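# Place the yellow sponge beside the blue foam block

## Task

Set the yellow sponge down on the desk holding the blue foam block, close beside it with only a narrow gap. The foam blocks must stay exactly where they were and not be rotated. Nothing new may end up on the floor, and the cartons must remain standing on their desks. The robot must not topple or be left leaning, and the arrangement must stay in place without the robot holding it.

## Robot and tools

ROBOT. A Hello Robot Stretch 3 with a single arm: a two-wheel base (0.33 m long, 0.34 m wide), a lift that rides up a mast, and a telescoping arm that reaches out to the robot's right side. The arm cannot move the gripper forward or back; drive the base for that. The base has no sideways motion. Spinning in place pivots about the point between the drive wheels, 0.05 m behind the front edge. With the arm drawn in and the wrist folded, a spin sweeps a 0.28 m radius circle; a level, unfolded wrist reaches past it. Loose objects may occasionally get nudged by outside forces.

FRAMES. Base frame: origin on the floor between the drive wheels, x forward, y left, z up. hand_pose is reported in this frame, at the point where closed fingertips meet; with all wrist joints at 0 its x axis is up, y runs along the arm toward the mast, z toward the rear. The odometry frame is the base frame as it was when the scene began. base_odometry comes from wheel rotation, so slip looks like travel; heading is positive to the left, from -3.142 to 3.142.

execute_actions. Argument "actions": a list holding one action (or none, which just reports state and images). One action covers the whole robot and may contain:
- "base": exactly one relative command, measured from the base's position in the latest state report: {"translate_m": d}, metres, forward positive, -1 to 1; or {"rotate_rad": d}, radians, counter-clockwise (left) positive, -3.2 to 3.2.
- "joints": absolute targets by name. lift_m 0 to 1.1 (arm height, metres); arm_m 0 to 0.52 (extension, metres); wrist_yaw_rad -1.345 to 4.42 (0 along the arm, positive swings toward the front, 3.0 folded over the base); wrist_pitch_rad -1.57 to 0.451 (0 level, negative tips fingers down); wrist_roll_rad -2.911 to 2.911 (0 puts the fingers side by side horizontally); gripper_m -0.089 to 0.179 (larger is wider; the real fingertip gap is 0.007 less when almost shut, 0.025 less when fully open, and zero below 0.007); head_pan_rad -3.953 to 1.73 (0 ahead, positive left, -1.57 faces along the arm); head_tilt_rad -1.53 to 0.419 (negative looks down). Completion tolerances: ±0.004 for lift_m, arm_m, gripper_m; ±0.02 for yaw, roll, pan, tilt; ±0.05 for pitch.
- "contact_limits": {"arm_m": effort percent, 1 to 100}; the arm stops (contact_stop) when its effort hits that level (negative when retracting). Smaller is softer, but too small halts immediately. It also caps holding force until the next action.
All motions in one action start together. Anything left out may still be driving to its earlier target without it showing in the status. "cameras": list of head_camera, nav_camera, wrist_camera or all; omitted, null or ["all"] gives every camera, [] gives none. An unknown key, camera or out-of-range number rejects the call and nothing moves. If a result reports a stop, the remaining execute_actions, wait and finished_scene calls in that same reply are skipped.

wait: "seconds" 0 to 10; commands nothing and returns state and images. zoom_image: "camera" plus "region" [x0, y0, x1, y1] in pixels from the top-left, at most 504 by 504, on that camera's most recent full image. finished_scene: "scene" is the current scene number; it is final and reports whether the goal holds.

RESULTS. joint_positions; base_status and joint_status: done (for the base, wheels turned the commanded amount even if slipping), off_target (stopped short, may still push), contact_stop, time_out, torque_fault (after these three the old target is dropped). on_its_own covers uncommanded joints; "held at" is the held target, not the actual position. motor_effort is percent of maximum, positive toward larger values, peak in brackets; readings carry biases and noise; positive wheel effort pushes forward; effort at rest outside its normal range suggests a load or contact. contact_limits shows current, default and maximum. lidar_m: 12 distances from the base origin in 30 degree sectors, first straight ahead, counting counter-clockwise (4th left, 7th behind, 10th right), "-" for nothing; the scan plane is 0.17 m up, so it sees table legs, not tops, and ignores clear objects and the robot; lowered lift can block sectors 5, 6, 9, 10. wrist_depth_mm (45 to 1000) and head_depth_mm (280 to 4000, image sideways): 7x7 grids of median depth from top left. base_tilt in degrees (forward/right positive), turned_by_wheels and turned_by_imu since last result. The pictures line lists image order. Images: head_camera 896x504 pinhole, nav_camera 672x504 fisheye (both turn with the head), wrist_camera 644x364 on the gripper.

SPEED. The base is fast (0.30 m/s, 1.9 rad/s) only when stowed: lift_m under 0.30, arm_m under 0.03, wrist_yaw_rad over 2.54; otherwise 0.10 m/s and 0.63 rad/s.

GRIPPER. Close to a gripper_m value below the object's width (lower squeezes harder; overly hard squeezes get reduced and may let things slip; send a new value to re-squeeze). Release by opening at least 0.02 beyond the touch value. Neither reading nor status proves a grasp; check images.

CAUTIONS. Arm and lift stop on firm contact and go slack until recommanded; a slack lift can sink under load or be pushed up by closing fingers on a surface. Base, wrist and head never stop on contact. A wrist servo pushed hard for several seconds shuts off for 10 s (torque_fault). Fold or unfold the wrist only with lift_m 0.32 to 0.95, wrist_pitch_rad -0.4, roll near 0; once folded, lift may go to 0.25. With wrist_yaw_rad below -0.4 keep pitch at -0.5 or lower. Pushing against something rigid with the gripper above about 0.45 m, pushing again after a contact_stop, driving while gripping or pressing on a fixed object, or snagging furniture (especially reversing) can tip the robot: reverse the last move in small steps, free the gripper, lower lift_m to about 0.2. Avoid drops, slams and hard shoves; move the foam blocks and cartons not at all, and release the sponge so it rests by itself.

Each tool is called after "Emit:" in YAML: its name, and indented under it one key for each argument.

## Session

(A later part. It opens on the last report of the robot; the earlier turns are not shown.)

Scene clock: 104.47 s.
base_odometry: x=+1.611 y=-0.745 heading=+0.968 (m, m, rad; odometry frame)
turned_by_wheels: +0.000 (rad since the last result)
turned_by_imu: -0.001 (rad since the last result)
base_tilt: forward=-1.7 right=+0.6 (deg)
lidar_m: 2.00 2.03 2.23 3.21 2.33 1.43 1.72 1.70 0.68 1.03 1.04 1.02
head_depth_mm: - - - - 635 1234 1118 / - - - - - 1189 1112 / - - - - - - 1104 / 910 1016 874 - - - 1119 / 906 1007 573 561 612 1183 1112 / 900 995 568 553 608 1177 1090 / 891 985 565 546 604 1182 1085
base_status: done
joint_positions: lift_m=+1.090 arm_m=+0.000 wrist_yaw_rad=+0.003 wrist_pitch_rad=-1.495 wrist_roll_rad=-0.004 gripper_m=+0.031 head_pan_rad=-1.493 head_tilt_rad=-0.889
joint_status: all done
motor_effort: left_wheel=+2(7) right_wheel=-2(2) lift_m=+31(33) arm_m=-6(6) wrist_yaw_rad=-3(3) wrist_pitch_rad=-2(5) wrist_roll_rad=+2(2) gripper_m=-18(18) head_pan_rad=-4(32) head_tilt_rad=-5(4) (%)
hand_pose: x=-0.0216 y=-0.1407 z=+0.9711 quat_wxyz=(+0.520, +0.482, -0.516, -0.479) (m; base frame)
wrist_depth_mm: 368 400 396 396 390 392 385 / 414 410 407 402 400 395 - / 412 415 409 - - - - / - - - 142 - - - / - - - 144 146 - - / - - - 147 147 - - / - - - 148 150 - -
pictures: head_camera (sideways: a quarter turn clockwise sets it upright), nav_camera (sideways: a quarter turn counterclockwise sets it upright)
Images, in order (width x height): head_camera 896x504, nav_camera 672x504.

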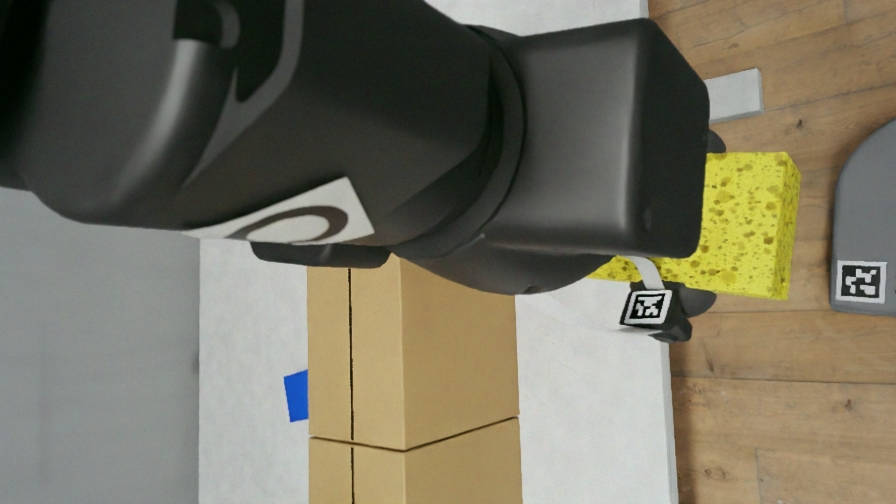

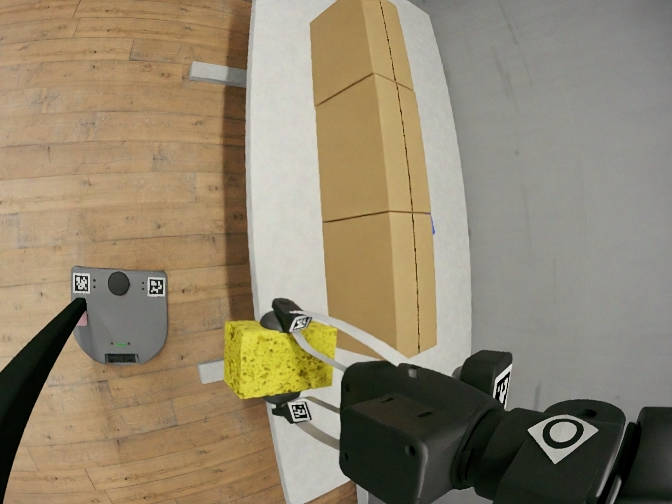

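Emit:
execute_actions:
  actions:
    - {"base":{"rotate_rad":0.18},"joints":{"lift_m":1.1,"wrist_pitch_rad":-0.8,"wrist_roll_rad":-1.57}}
  cameras: []

Emit:
execute_actions:
  actions:
    - {"joints":{"arm_m":0.5,"head_tilt_rad":-0.7}}
  cameras: ["head_camera"]

Emit:
execute_actions:
  actions:
    - {"joints":{"wrist_pitch_rad":-1.5}}

Scene clock: 107.20 s.
base_odometry: x=+1.611 y=-0.745 heading=+1.148 (m, m, rad; odometry frame)
turned_by_wheels: +0.180 (rad since the last result)
turned_by_imu: +0.179 (rad since the last result)
base_tilt: forward=-1.8 right=+0.7 (deg)
lidar_m: 2.00 2.12 2.80 3.23 2.32 1.43 1.71 1.40 0.68 1.03 1.09 1.02
head_depth_mm: - - - 698 626 1176 1117 / - - - 586 620 1181 1119 / 886 - - 593 620 1196 1125 / 912 1014 343 576 615 1198 1136 / 922 1026 - 585 610 1204 1110 / 930 1036 - 600 608 1206 1095 / 941 1027 564 604 605 1211 1089
base_status: done
joint_positions: lift_m=+1.097 arm_m=+0.000 wrist_yaw_rad=+0.002 wrist_pitch_rad=-0.815 wrist_roll_rad=-1.566 gripper_m=+0.031 head_pan_rad=-1.493 head_tilt_rad=-0.889
joint_status: all done
joint sent to its limit — the command would take lift_m past its upper limit, so that joint was sent only as far as its limit.
motor_effort: left_wheel=-2(7) right_wheel=+2(5) lift_m=+31(32) arm_m=-6(6) wrist_yaw_rad=-2(2) wrist_pitch_rad=+4(4) wrist_roll_rad=-2(4) gripper_m=-17(18) head_pan_rad=-4(5) head_tilt_rad=-5(5) (%)
hand_pose: x=-0.0210 y=-0.3036 z=+1.0326 quat_wxyz=(+0.918, +0.397, -0.001, +0.000) (m; base frame)
wrist_depth_mm: 820 366 396 317 720 736 631 / 828 372 403 325 712 762 638 / 846 373 415 328 750 754 636 / 889 378 418 141 740 775 657 / 869 385 425 144 145 789 656 / 886 387 442 146 147 774 664 / 908 393 491 148 151 766 665
pictures: none
No camera images: the call's "cameras" was empty. Leave "cameras" out to get every camera's image.

Scene clock: 112.07 s.
base_odometry: x=+1.611 y=-0.745 heading=+1.148 (m, m, rad; odometry frame)
turned_by_wheels: +0.000 (rad since the last result)
turned_by_imu: -0.001 (rad since the last result)
base_tilt: forward=-1.8 right=+0.5 (deg)
lidar_m: 2.00 2.12 2.81 3.21 2.31 1.43 1.71 1.40 0.68 1.03 1.09 1.01
head_depth_mm: 842 950 1064 885 711 597 547 / 862 958 1057 598 542 593 545 / - 945 1070 593 551 590 1095 / 845 950 1079 589 561 588 1094 / 869 989 1066 586 574 585 1106 / 880 998 1081 581 584 580 1098 / 891 1009 1089 577 594 580 1112
base_status: not commanded
joint_positions: lift_m=+1.097 arm_m=+0.500 wrist_yaw_rad=+0.002 wrist_pitch_rad=-0.813 wrist_roll_rad=-1.567 gripper_m=+0.031 head_pan_rad=-1.493 head_tilt_rad=-0.705
joint_status: all done
motor_effort: left_wheel=-2(2) right_wheel=+1(2) lift_m=+31(32) arm_m=+7(7) wrist_yaw_rad=-1(2) wrist_pitch_rad=+4(4) wrist_roll_rad=-1(3) gripper_m=-17(18) head_pan_rad=-4(4) head_tilt_rad=+2(16) (%)
hand_pose: x=-0.0211 y=-0.8031 z=+1.0328 quat_wxyz=(+0.918, +0.396, -0.001, +0.000) (m; base frame)
wrist_depth_mm: 318 373 438 485 378 308 261 / 322 364 439 495 381 312 263 / 293 373 455 501 386 316 264 / 330 379 437 142 358 317 267 / 330 382 446 144 145 324 273 / 335 386 436 145 146 319 273 / 338 387 483 149 150 324 278
pictures: head_camera (sideways: a quarter turn clockwise sets it upright)
Images, in order (width x height): head_camera 896x504.

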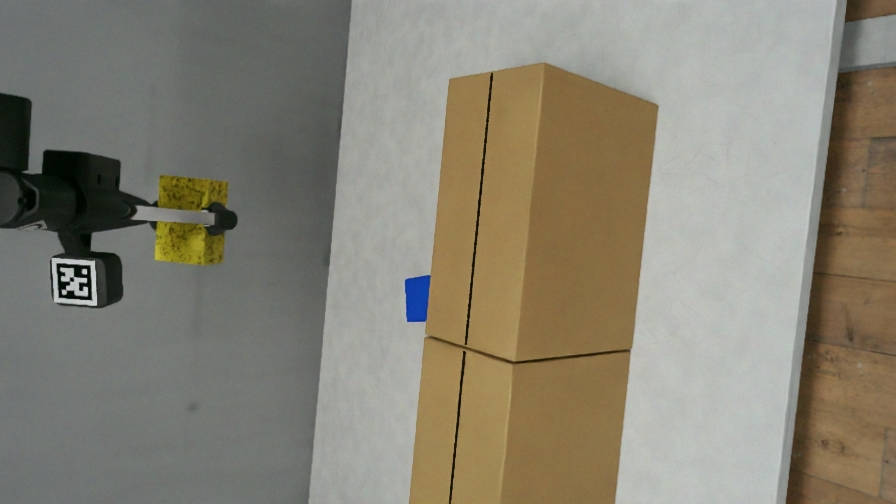

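Scene clock: 113.27 s.
base_odometry: x=+1.611 y=-0.745 heading=+1.148 (m, m, rad; odometry frame)
turned_by_wheels: +0.000 (rad since the last result)
turned_by_imu: +0.000 (rad since the last result)
base_tilt: forward=-1.7 right=+0.5 (deg)
lidar_m: 2.00 2.12 2.80 3.22 2.31 1.43 1.72 1.40 0.68 1.03 1.09 1.01
head_depth_mm: 846 955 1060 880 709 595 548 / 862 960 1061 598 542 593 546 / - 986 1043 593 552 592 1088 / 850 982 1034 590 562 588 1089 / 869 989 1073 583 573 585 1103 / 878 992 1080 580 583 582 1095 / 891 1006 1085 576 593 579 1113
base_status: not commanded
joint_positions: lift_m=+1.097 arm_m=+0.500 wrist_yaw_rad=+0.002 wrist_pitch_rad=-1.492 wrist_roll_rad=-1.567 gripper_m=+0.031 head_pan_rad=-1.493 head_tilt_rad=-0.705
joint_status: all done
motor_effort: left_wheel=-2(2) right_wheel=+2(2) lift_m=+31(31) arm_m=+6(7) wrist_yaw_rad=-1(2) wrist_pitch_rad=-2(3) wrist_roll_rad=-2(2) gripper_m=-17(17) head_pan_rad=-4(4) head_tilt_rad=+2(3) (%)
hand_pose: x=-0.0214 y=-0.6407 z=+0.9782 quat_wxyz=(+0.734, +0.679, -0.001, -0.001) (m; base frame)
wrist_depth_mm: 213 224 386 389 399 400 400 / 216 225 387 393 399 407 414 / 223 226 402 406 411 415 423 / 226 231 408 142 423 431 430 / 232 236 413 144 146 435 444 / 236 241 366 146 147 446 449 / 242 246 443 149 150 454 462
pictures: head_camera (sideways: a quarter turn clockwise sets it upright), nav_camera (sideways: a quarter turn counterclockwise sets it upright), wrist_camera
Images, in order (width x height): head_camera 896x504, nav_camera 672x504, wrist_camera 644x364.

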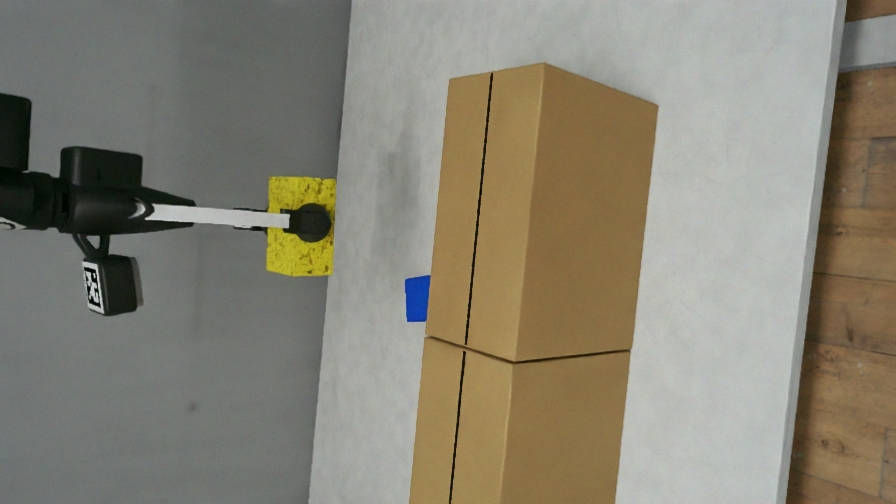

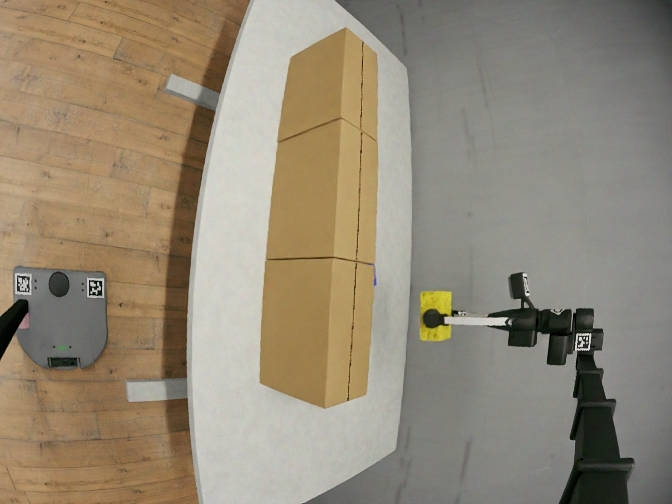

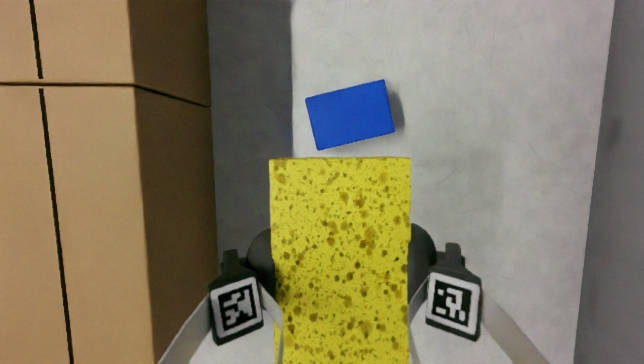

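Emit:
execute_actions:
  actions:
    - {"base":{"translate_m":-0.02},"joints":{"arm_m":0.52,"wrist_roll_rad":-1.8,"lift_m":0.96}}
  cameras: ["head_camera","wrist_camera"]

Scene clock: 115.97 s.
base_odometry: x=+1.603 y=-0.763 heading=+1.148 (m, m, rad; odometry frame)
turned_by_wheels: +0.000 (rad since the last result)
turned_by_imu: +0.000 (rad since the last result)
base_tilt: forward=-1.9 right=+0.6 (deg)
lidar_m: 2.02 2.14 2.81 3.22 1.82 1.41 1.70 1.39 0.67 1.03 1.09 1.03
head_depth_mm: 841 - - 850 712 596 547 / 833 980 1057 850 561 594 545 / 828 - 1072 593 549 590 1089 / 863 963 1072 588 559 587 1089 / 871 987 1075 585 569 585 1100 / 879 1001 1077 580 581 583 1099 / 887 1004 1089 577 592 580 1119
base_status: done
joint_positions: lift_m=+0.960 arm_m=+0.519 wrist_yaw_rad=+0.002 wrist_pitch_rad=-1.493 wrist_roll_rad=-1.794 gripper_m=+0.031 head_pan_rad=-1.493 head_tilt_rad=-0.705
joint_status: all done
motor_effort: left_wheel=-1(7) right_wheel=+2(3) lift_m=+19(25) arm_m=+7(6) wrist_yaw_rad=-2(2) wrist_pitch_rad=-2(2) wrist_roll_rad=-3(4) gripper_m=-19(17) head_pan_rad=-4(4) head_tilt_rad=+2(2) (%)
hand_pose: x=-0.0213 y=-0.6601 z=+0.8417 quat_wxyz=(+0.729, +0.675, +0.083, +0.076) (m; base frame)
wrist_depth_mm: 156 214 257 257 261 267 269 / 164 228 262 226 224 272 275 / 171 243 268 273 275 278 284 / 180 260 275 142 280 285 290 / 187 278 281 144 146 294 296 / 194 282 287 146 147 300 306 / 205 292 297 149 150 309 310
pictures: head_camera (sideways: a quarter turn clockwise sets it upright), wrist_camera
Images, in order (width x height): head_camera 896x504, wrist_camera 644x364.

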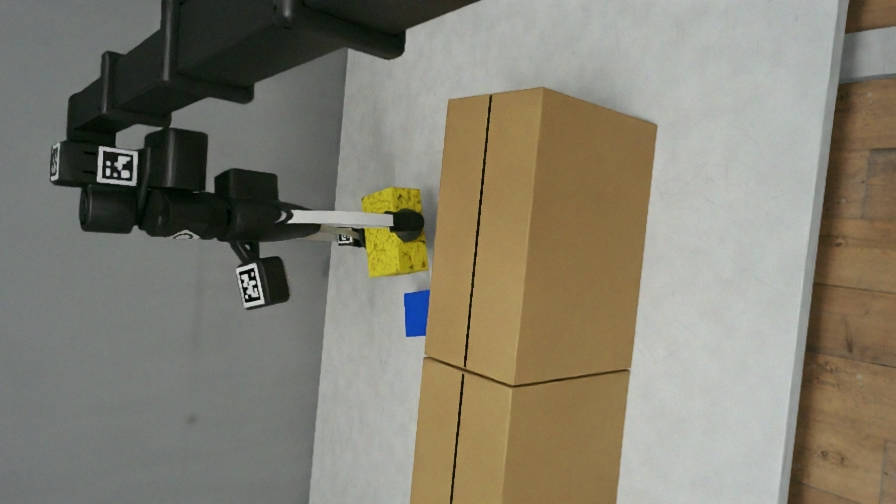

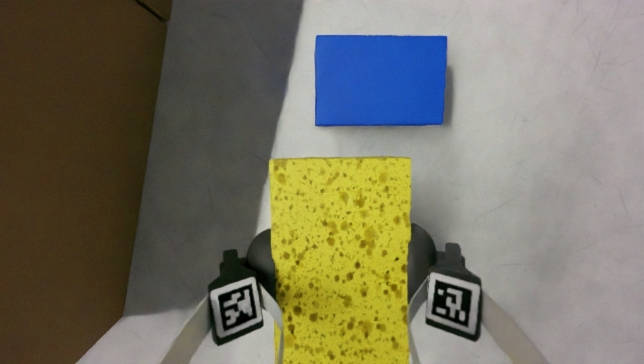

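Emit:
execute_actions:
  actions:
    - {"joints":{"lift_m":0.885}}
  cameras: ["head_camera","wrist_camera"]

Scene clock: 117.73 s.
base_odometry: x=+1.603 y=-0.763 heading=+1.148 (m, m, rad; odometry frame)
turned_by_wheels: +0.000 (rad since the last result)
turned_by_imu: +0.000 (rad since the last result)
base_tilt: forward=-1.8 right=+0.7 (deg)
lidar_m: 2.02 2.14 2.83 3.21 1.83 1.41 1.69 1.39 0.67 1.03 1.09 1.03
head_depth_mm: 844 954 1045 - - 583 547 / 848 925 1057 709 562 595 546 / 858 - 1044 593 550 591 1091 / 862 963 1054 578 559 588 1092 / 873 983 1072 584 570 584 1109 / 878 998 1080 581 581 583 1097 / 888 1007 1090 576 592 581 1117
base_status: not commanded
joint_positions: lift_m=+0.885 arm_m=+0.519 wrist_yaw_rad=+0.002 wrist_pitch_rad=-1.493 wrist_roll_rad=-1.794 gripper_m=+0.031 head_pan_rad=-1.493 head_tilt_rad=-0.705
joint_status: all done
motor_effort: left_wheel=-2(2) right_wheel=+1(2) lift_m=+19(17) arm_m=+7(8) wrist_yaw_rad=-1(2) wrist_pitch_rad=-2(2) wrist_roll_rad=-3(3) gripper_m=-17(17) head_pan_rad=-4(4) head_tilt_rad=+2(2) (%)
hand_pose: x=-0.0213 y=-0.6601 z=+0.7667 quat_wxyz=(+0.729, +0.675, +0.083, +0.076) (m; base frame)
wrist_depth_mm: 157 185 187 148 149 151 195 / 164 189 192 152 152 156 201 / 172 194 195 198 200 203 206 / 180 200 200 142 204 208 212 / 187 204 207 144 145 214 216 / 194 209 210 146 147 219 221 / 205 214 220 148 150 225 228
pictures: head_camera (sideways: a quarter turn clockwise sets it upright), wrist_camera
Images, in order (width x height): head_camera 896x504, wrist_camera 644x364.

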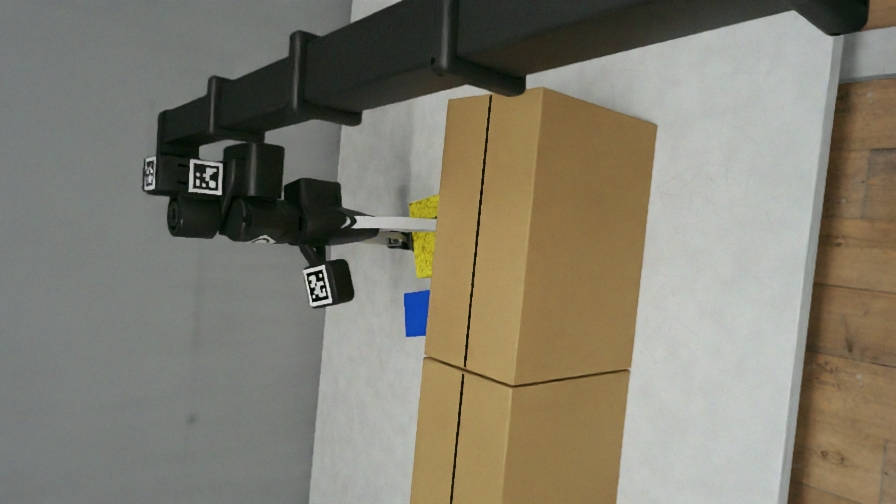

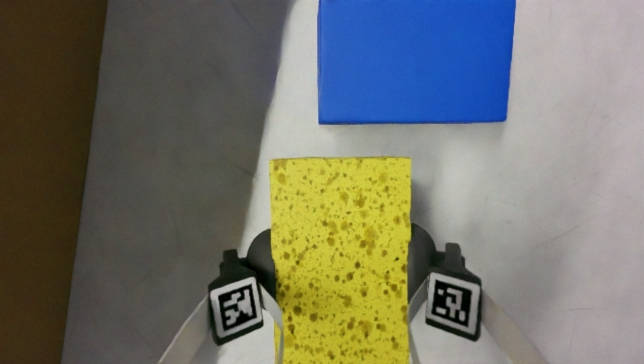

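Emit:
execute_actions:
  actions:
    - {"base":{"translate_m":0.005},"joints":{"lift_m":0.872}}
  cameras: ["wrist_camera"]

Emit:
execute_actions:
  actions:
    - {"joints":{"gripper_m":0.11}}
  cameras: ["wrist_camera"]

Emit:
execute_actions:
  actions:
    - {"joints":{"lift_m":0.98}}
  cameras: ["wrist_camera"]

Scene clock: 118.90 s.
base_odometry: x=+1.605 y=-0.758 heading=+1.148 (m, m, rad; odometry frame)
turned_by_wheels: +0.000 (rad since the last result)
turned_by_imu: +0.000 (rad since the last result)
base_tilt: forward=-1.8 right=+0.5 (deg)
lidar_m: 2.01 2.13 2.82 3.68 1.83 1.41 1.70 1.39 0.67 1.03 1.09 1.03
head_depth_mm: 844 947 1049 - - 583 547 / 847 935 - 596 559 594 545 / 857 934 1044 592 552 591 1091 / 866 963 1072 578 559 587 1084 / 870 989 1071 585 570 586 1103 / 879 998 1080 581 582 581 1101 / 887 1009 1093 578 593 580 1114
base_status: done
joint_positions: lift_m=+0.872 arm_m=+0.519 wrist_yaw_rad=+0.002 wrist_pitch_rad=-1.493 wrist_roll_rad=-1.794 gripper_m=+0.031 head_pan_rad=-1.493 head_tilt_rad=-0.705
joint_status: all done
motor_effort: left_wheel=-2(4) right_wheel=+1(5) lift_m=+19(18) arm_m=+7(7) wrist_yaw_rad=-1(0) wrist_pitch_rad=-2(2) wrist_roll_rad=-3(3) gripper_m=-18(18) head_pan_rad=-4(4) head_tilt_rad=+2(2) (%)
hand_pose: x=-0.0213 y=-0.6601 z=+0.7537 quat_wxyz=(+0.729, +0.675, +0.083, +0.076) (m; base frame)
wrist_depth_mm: 157 174 176 136 137 139 183 / 163 177 181 139 139 142 187 / 170 181 184 184 143 191 193 / 179 186 188 142 191 194 196 / 187 191 191 144 146 200 204 / 193 195 196 146 147 205 207 / 198 199 203 148 150 209 214
pictures: wrist_camera
Images, in order (width x height): wrist_camera 644x364.

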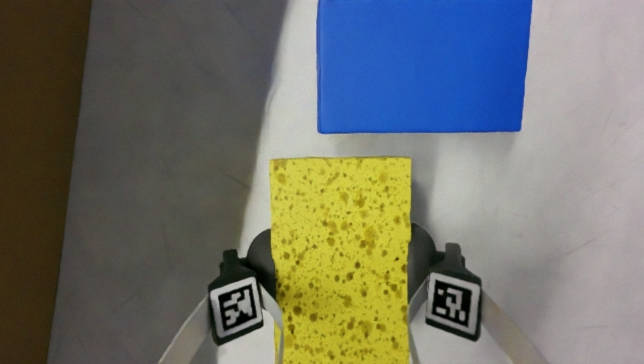

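Scene clock: 120.20 s.
base_odometry: x=+1.605 y=-0.758 heading=+1.148 (m, m, rad; odometry frame)
turned_by_wheels: +0.000 (rad since the last result)
turned_by_imu: +0.000 (rad since the last result)
base_tilt: forward=-1.8 right=+0.6 (deg)
lidar_m: 2.01 2.13 2.82 3.67 1.83 1.41 1.70 1.39 0.67 1.03 1.09 1.03
head_depth_mm: 843 952 1053 - - 582 545 / 851 936 - 597 559 593 545 / 858 932 1048 593 549 589 1095 / 864 960 1069 572 560 588 1084 / 871 986 1071 585 571 583 1101 / 880 997 1079 580 582 582 1100 / 887 1009 1088 577 593 577 1113
base_status: not commanded
joint_positions: lift_m=+0.872 arm_m=+0.519 wrist_yaw_rad=+0.002 wrist_pitch_rad=-1.493 wrist_roll_rad=-1.794 gripper_m=+0.110 head_pan_rad=-1.493 head_tilt_rad=-0.705
joint_status: all done
motor_effort: left_wheel=-2(2) right_wheel=+2(1) lift_m=+18(17) arm_m=+7(6) wrist_yaw_rad=-1(2) wrist_pitch_rad=-2(2) wrist_roll_rad=-3(2) gripper_m=+0(98) head_pan_rad=-5(4) head_tilt_rad=+2(2) (%)
hand_pose: x=-0.0213 y=-0.6601 z=+0.7537 quat_wxyz=(+0.729, +0.675, +0.083, +0.076) (m; base frame)
wrist_depth_mm: 155 174 175 137 137 138 183 / 163 178 179 140 140 142 189 / 171 181 183 183 143 190 193 / 180 186 190 145 191 195 198 / 187 190 192 148 196 200 201 / 192 195 199 153 178 - 208 / 197 201 203 156 206 211 213
pictures: wrist_camera
Images, in order (width x height): wrist_camera 644x364.

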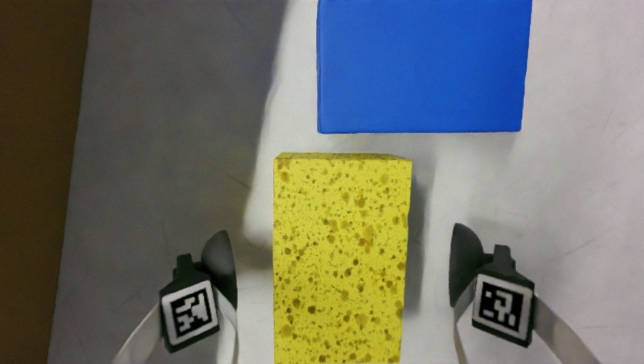

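Scene clock: 122.00 s.
base_odometry: x=+1.605 y=-0.758 heading=+1.148 (m, m, rad; odometry frame)
turned_by_wheels: +0.000 (rad since the last result)
turned_by_imu: +0.000 (rad since the last result)
base_tilt: forward=-1.8 right=+0.6 (deg)
lidar_m: 2.01 2.14 2.82 3.67 1.83 1.41 1.70 1.39 0.67 1.03 1.09 1.03
head_depth_mm: 833 - 1054 883 712 596 547 / 822 981 1060 849 559 592 545 / 819 985 1068 592 550 591 1096 / 862 960 1080 587 560 588 1087 / 869 985 1069 585 571 585 1101 / 879 995 1079 581 581 582 1106 / 886 1010 1089 576 592 581 1111
base_status: not commanded
joint_positions: lift_m=+0.980 arm_m=+0.519 wrist_yaw_rad=+0.002 wrist_pitch_rad=-1.493 wrist_roll_rad=-1.794 gripper_m=+0.110 head_pan_rad=-1.493 head_tilt_rad=-0.705
joint_status: all done
motor_effort: left_wheel=-3(2) right_wheel=+1(2) lift_m=+31(33) arm_m=+6(6) wrist_yaw_rad=-2(2) wrist_pitch_rad=-2(2) wrist_roll_rad=-3(3) gripper_m=+0(1) head_pan_rad=-4(4) head_tilt_rad=+2(2) (%)
hand_pose: x=-0.0213 y=-0.6601 z=+0.8611 quat_wxyz=(+0.729, +0.675, +0.083, +0.076) (m; base frame)
wrist_depth_mm: 157 215 274 278 281 284 289 / 164 227 281 245 243 291 296 / 171 245 287 251 293 297 303 / 179 258 296 255 303 304 310 / 187 280 300 259 309 312 318 / 195 286 310 315 317 - 322 / 204 309 320 321 325 330 334
pictures: wrist_camera
Images, in order (width x height): wrist_camera 644x364.

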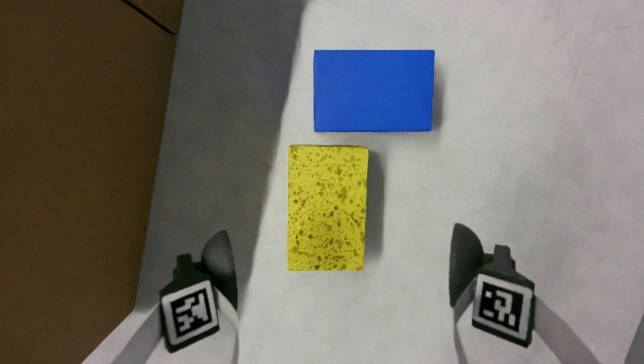

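Emit:
finished_scene:
  scene: 1

The scene is finished: the task was done.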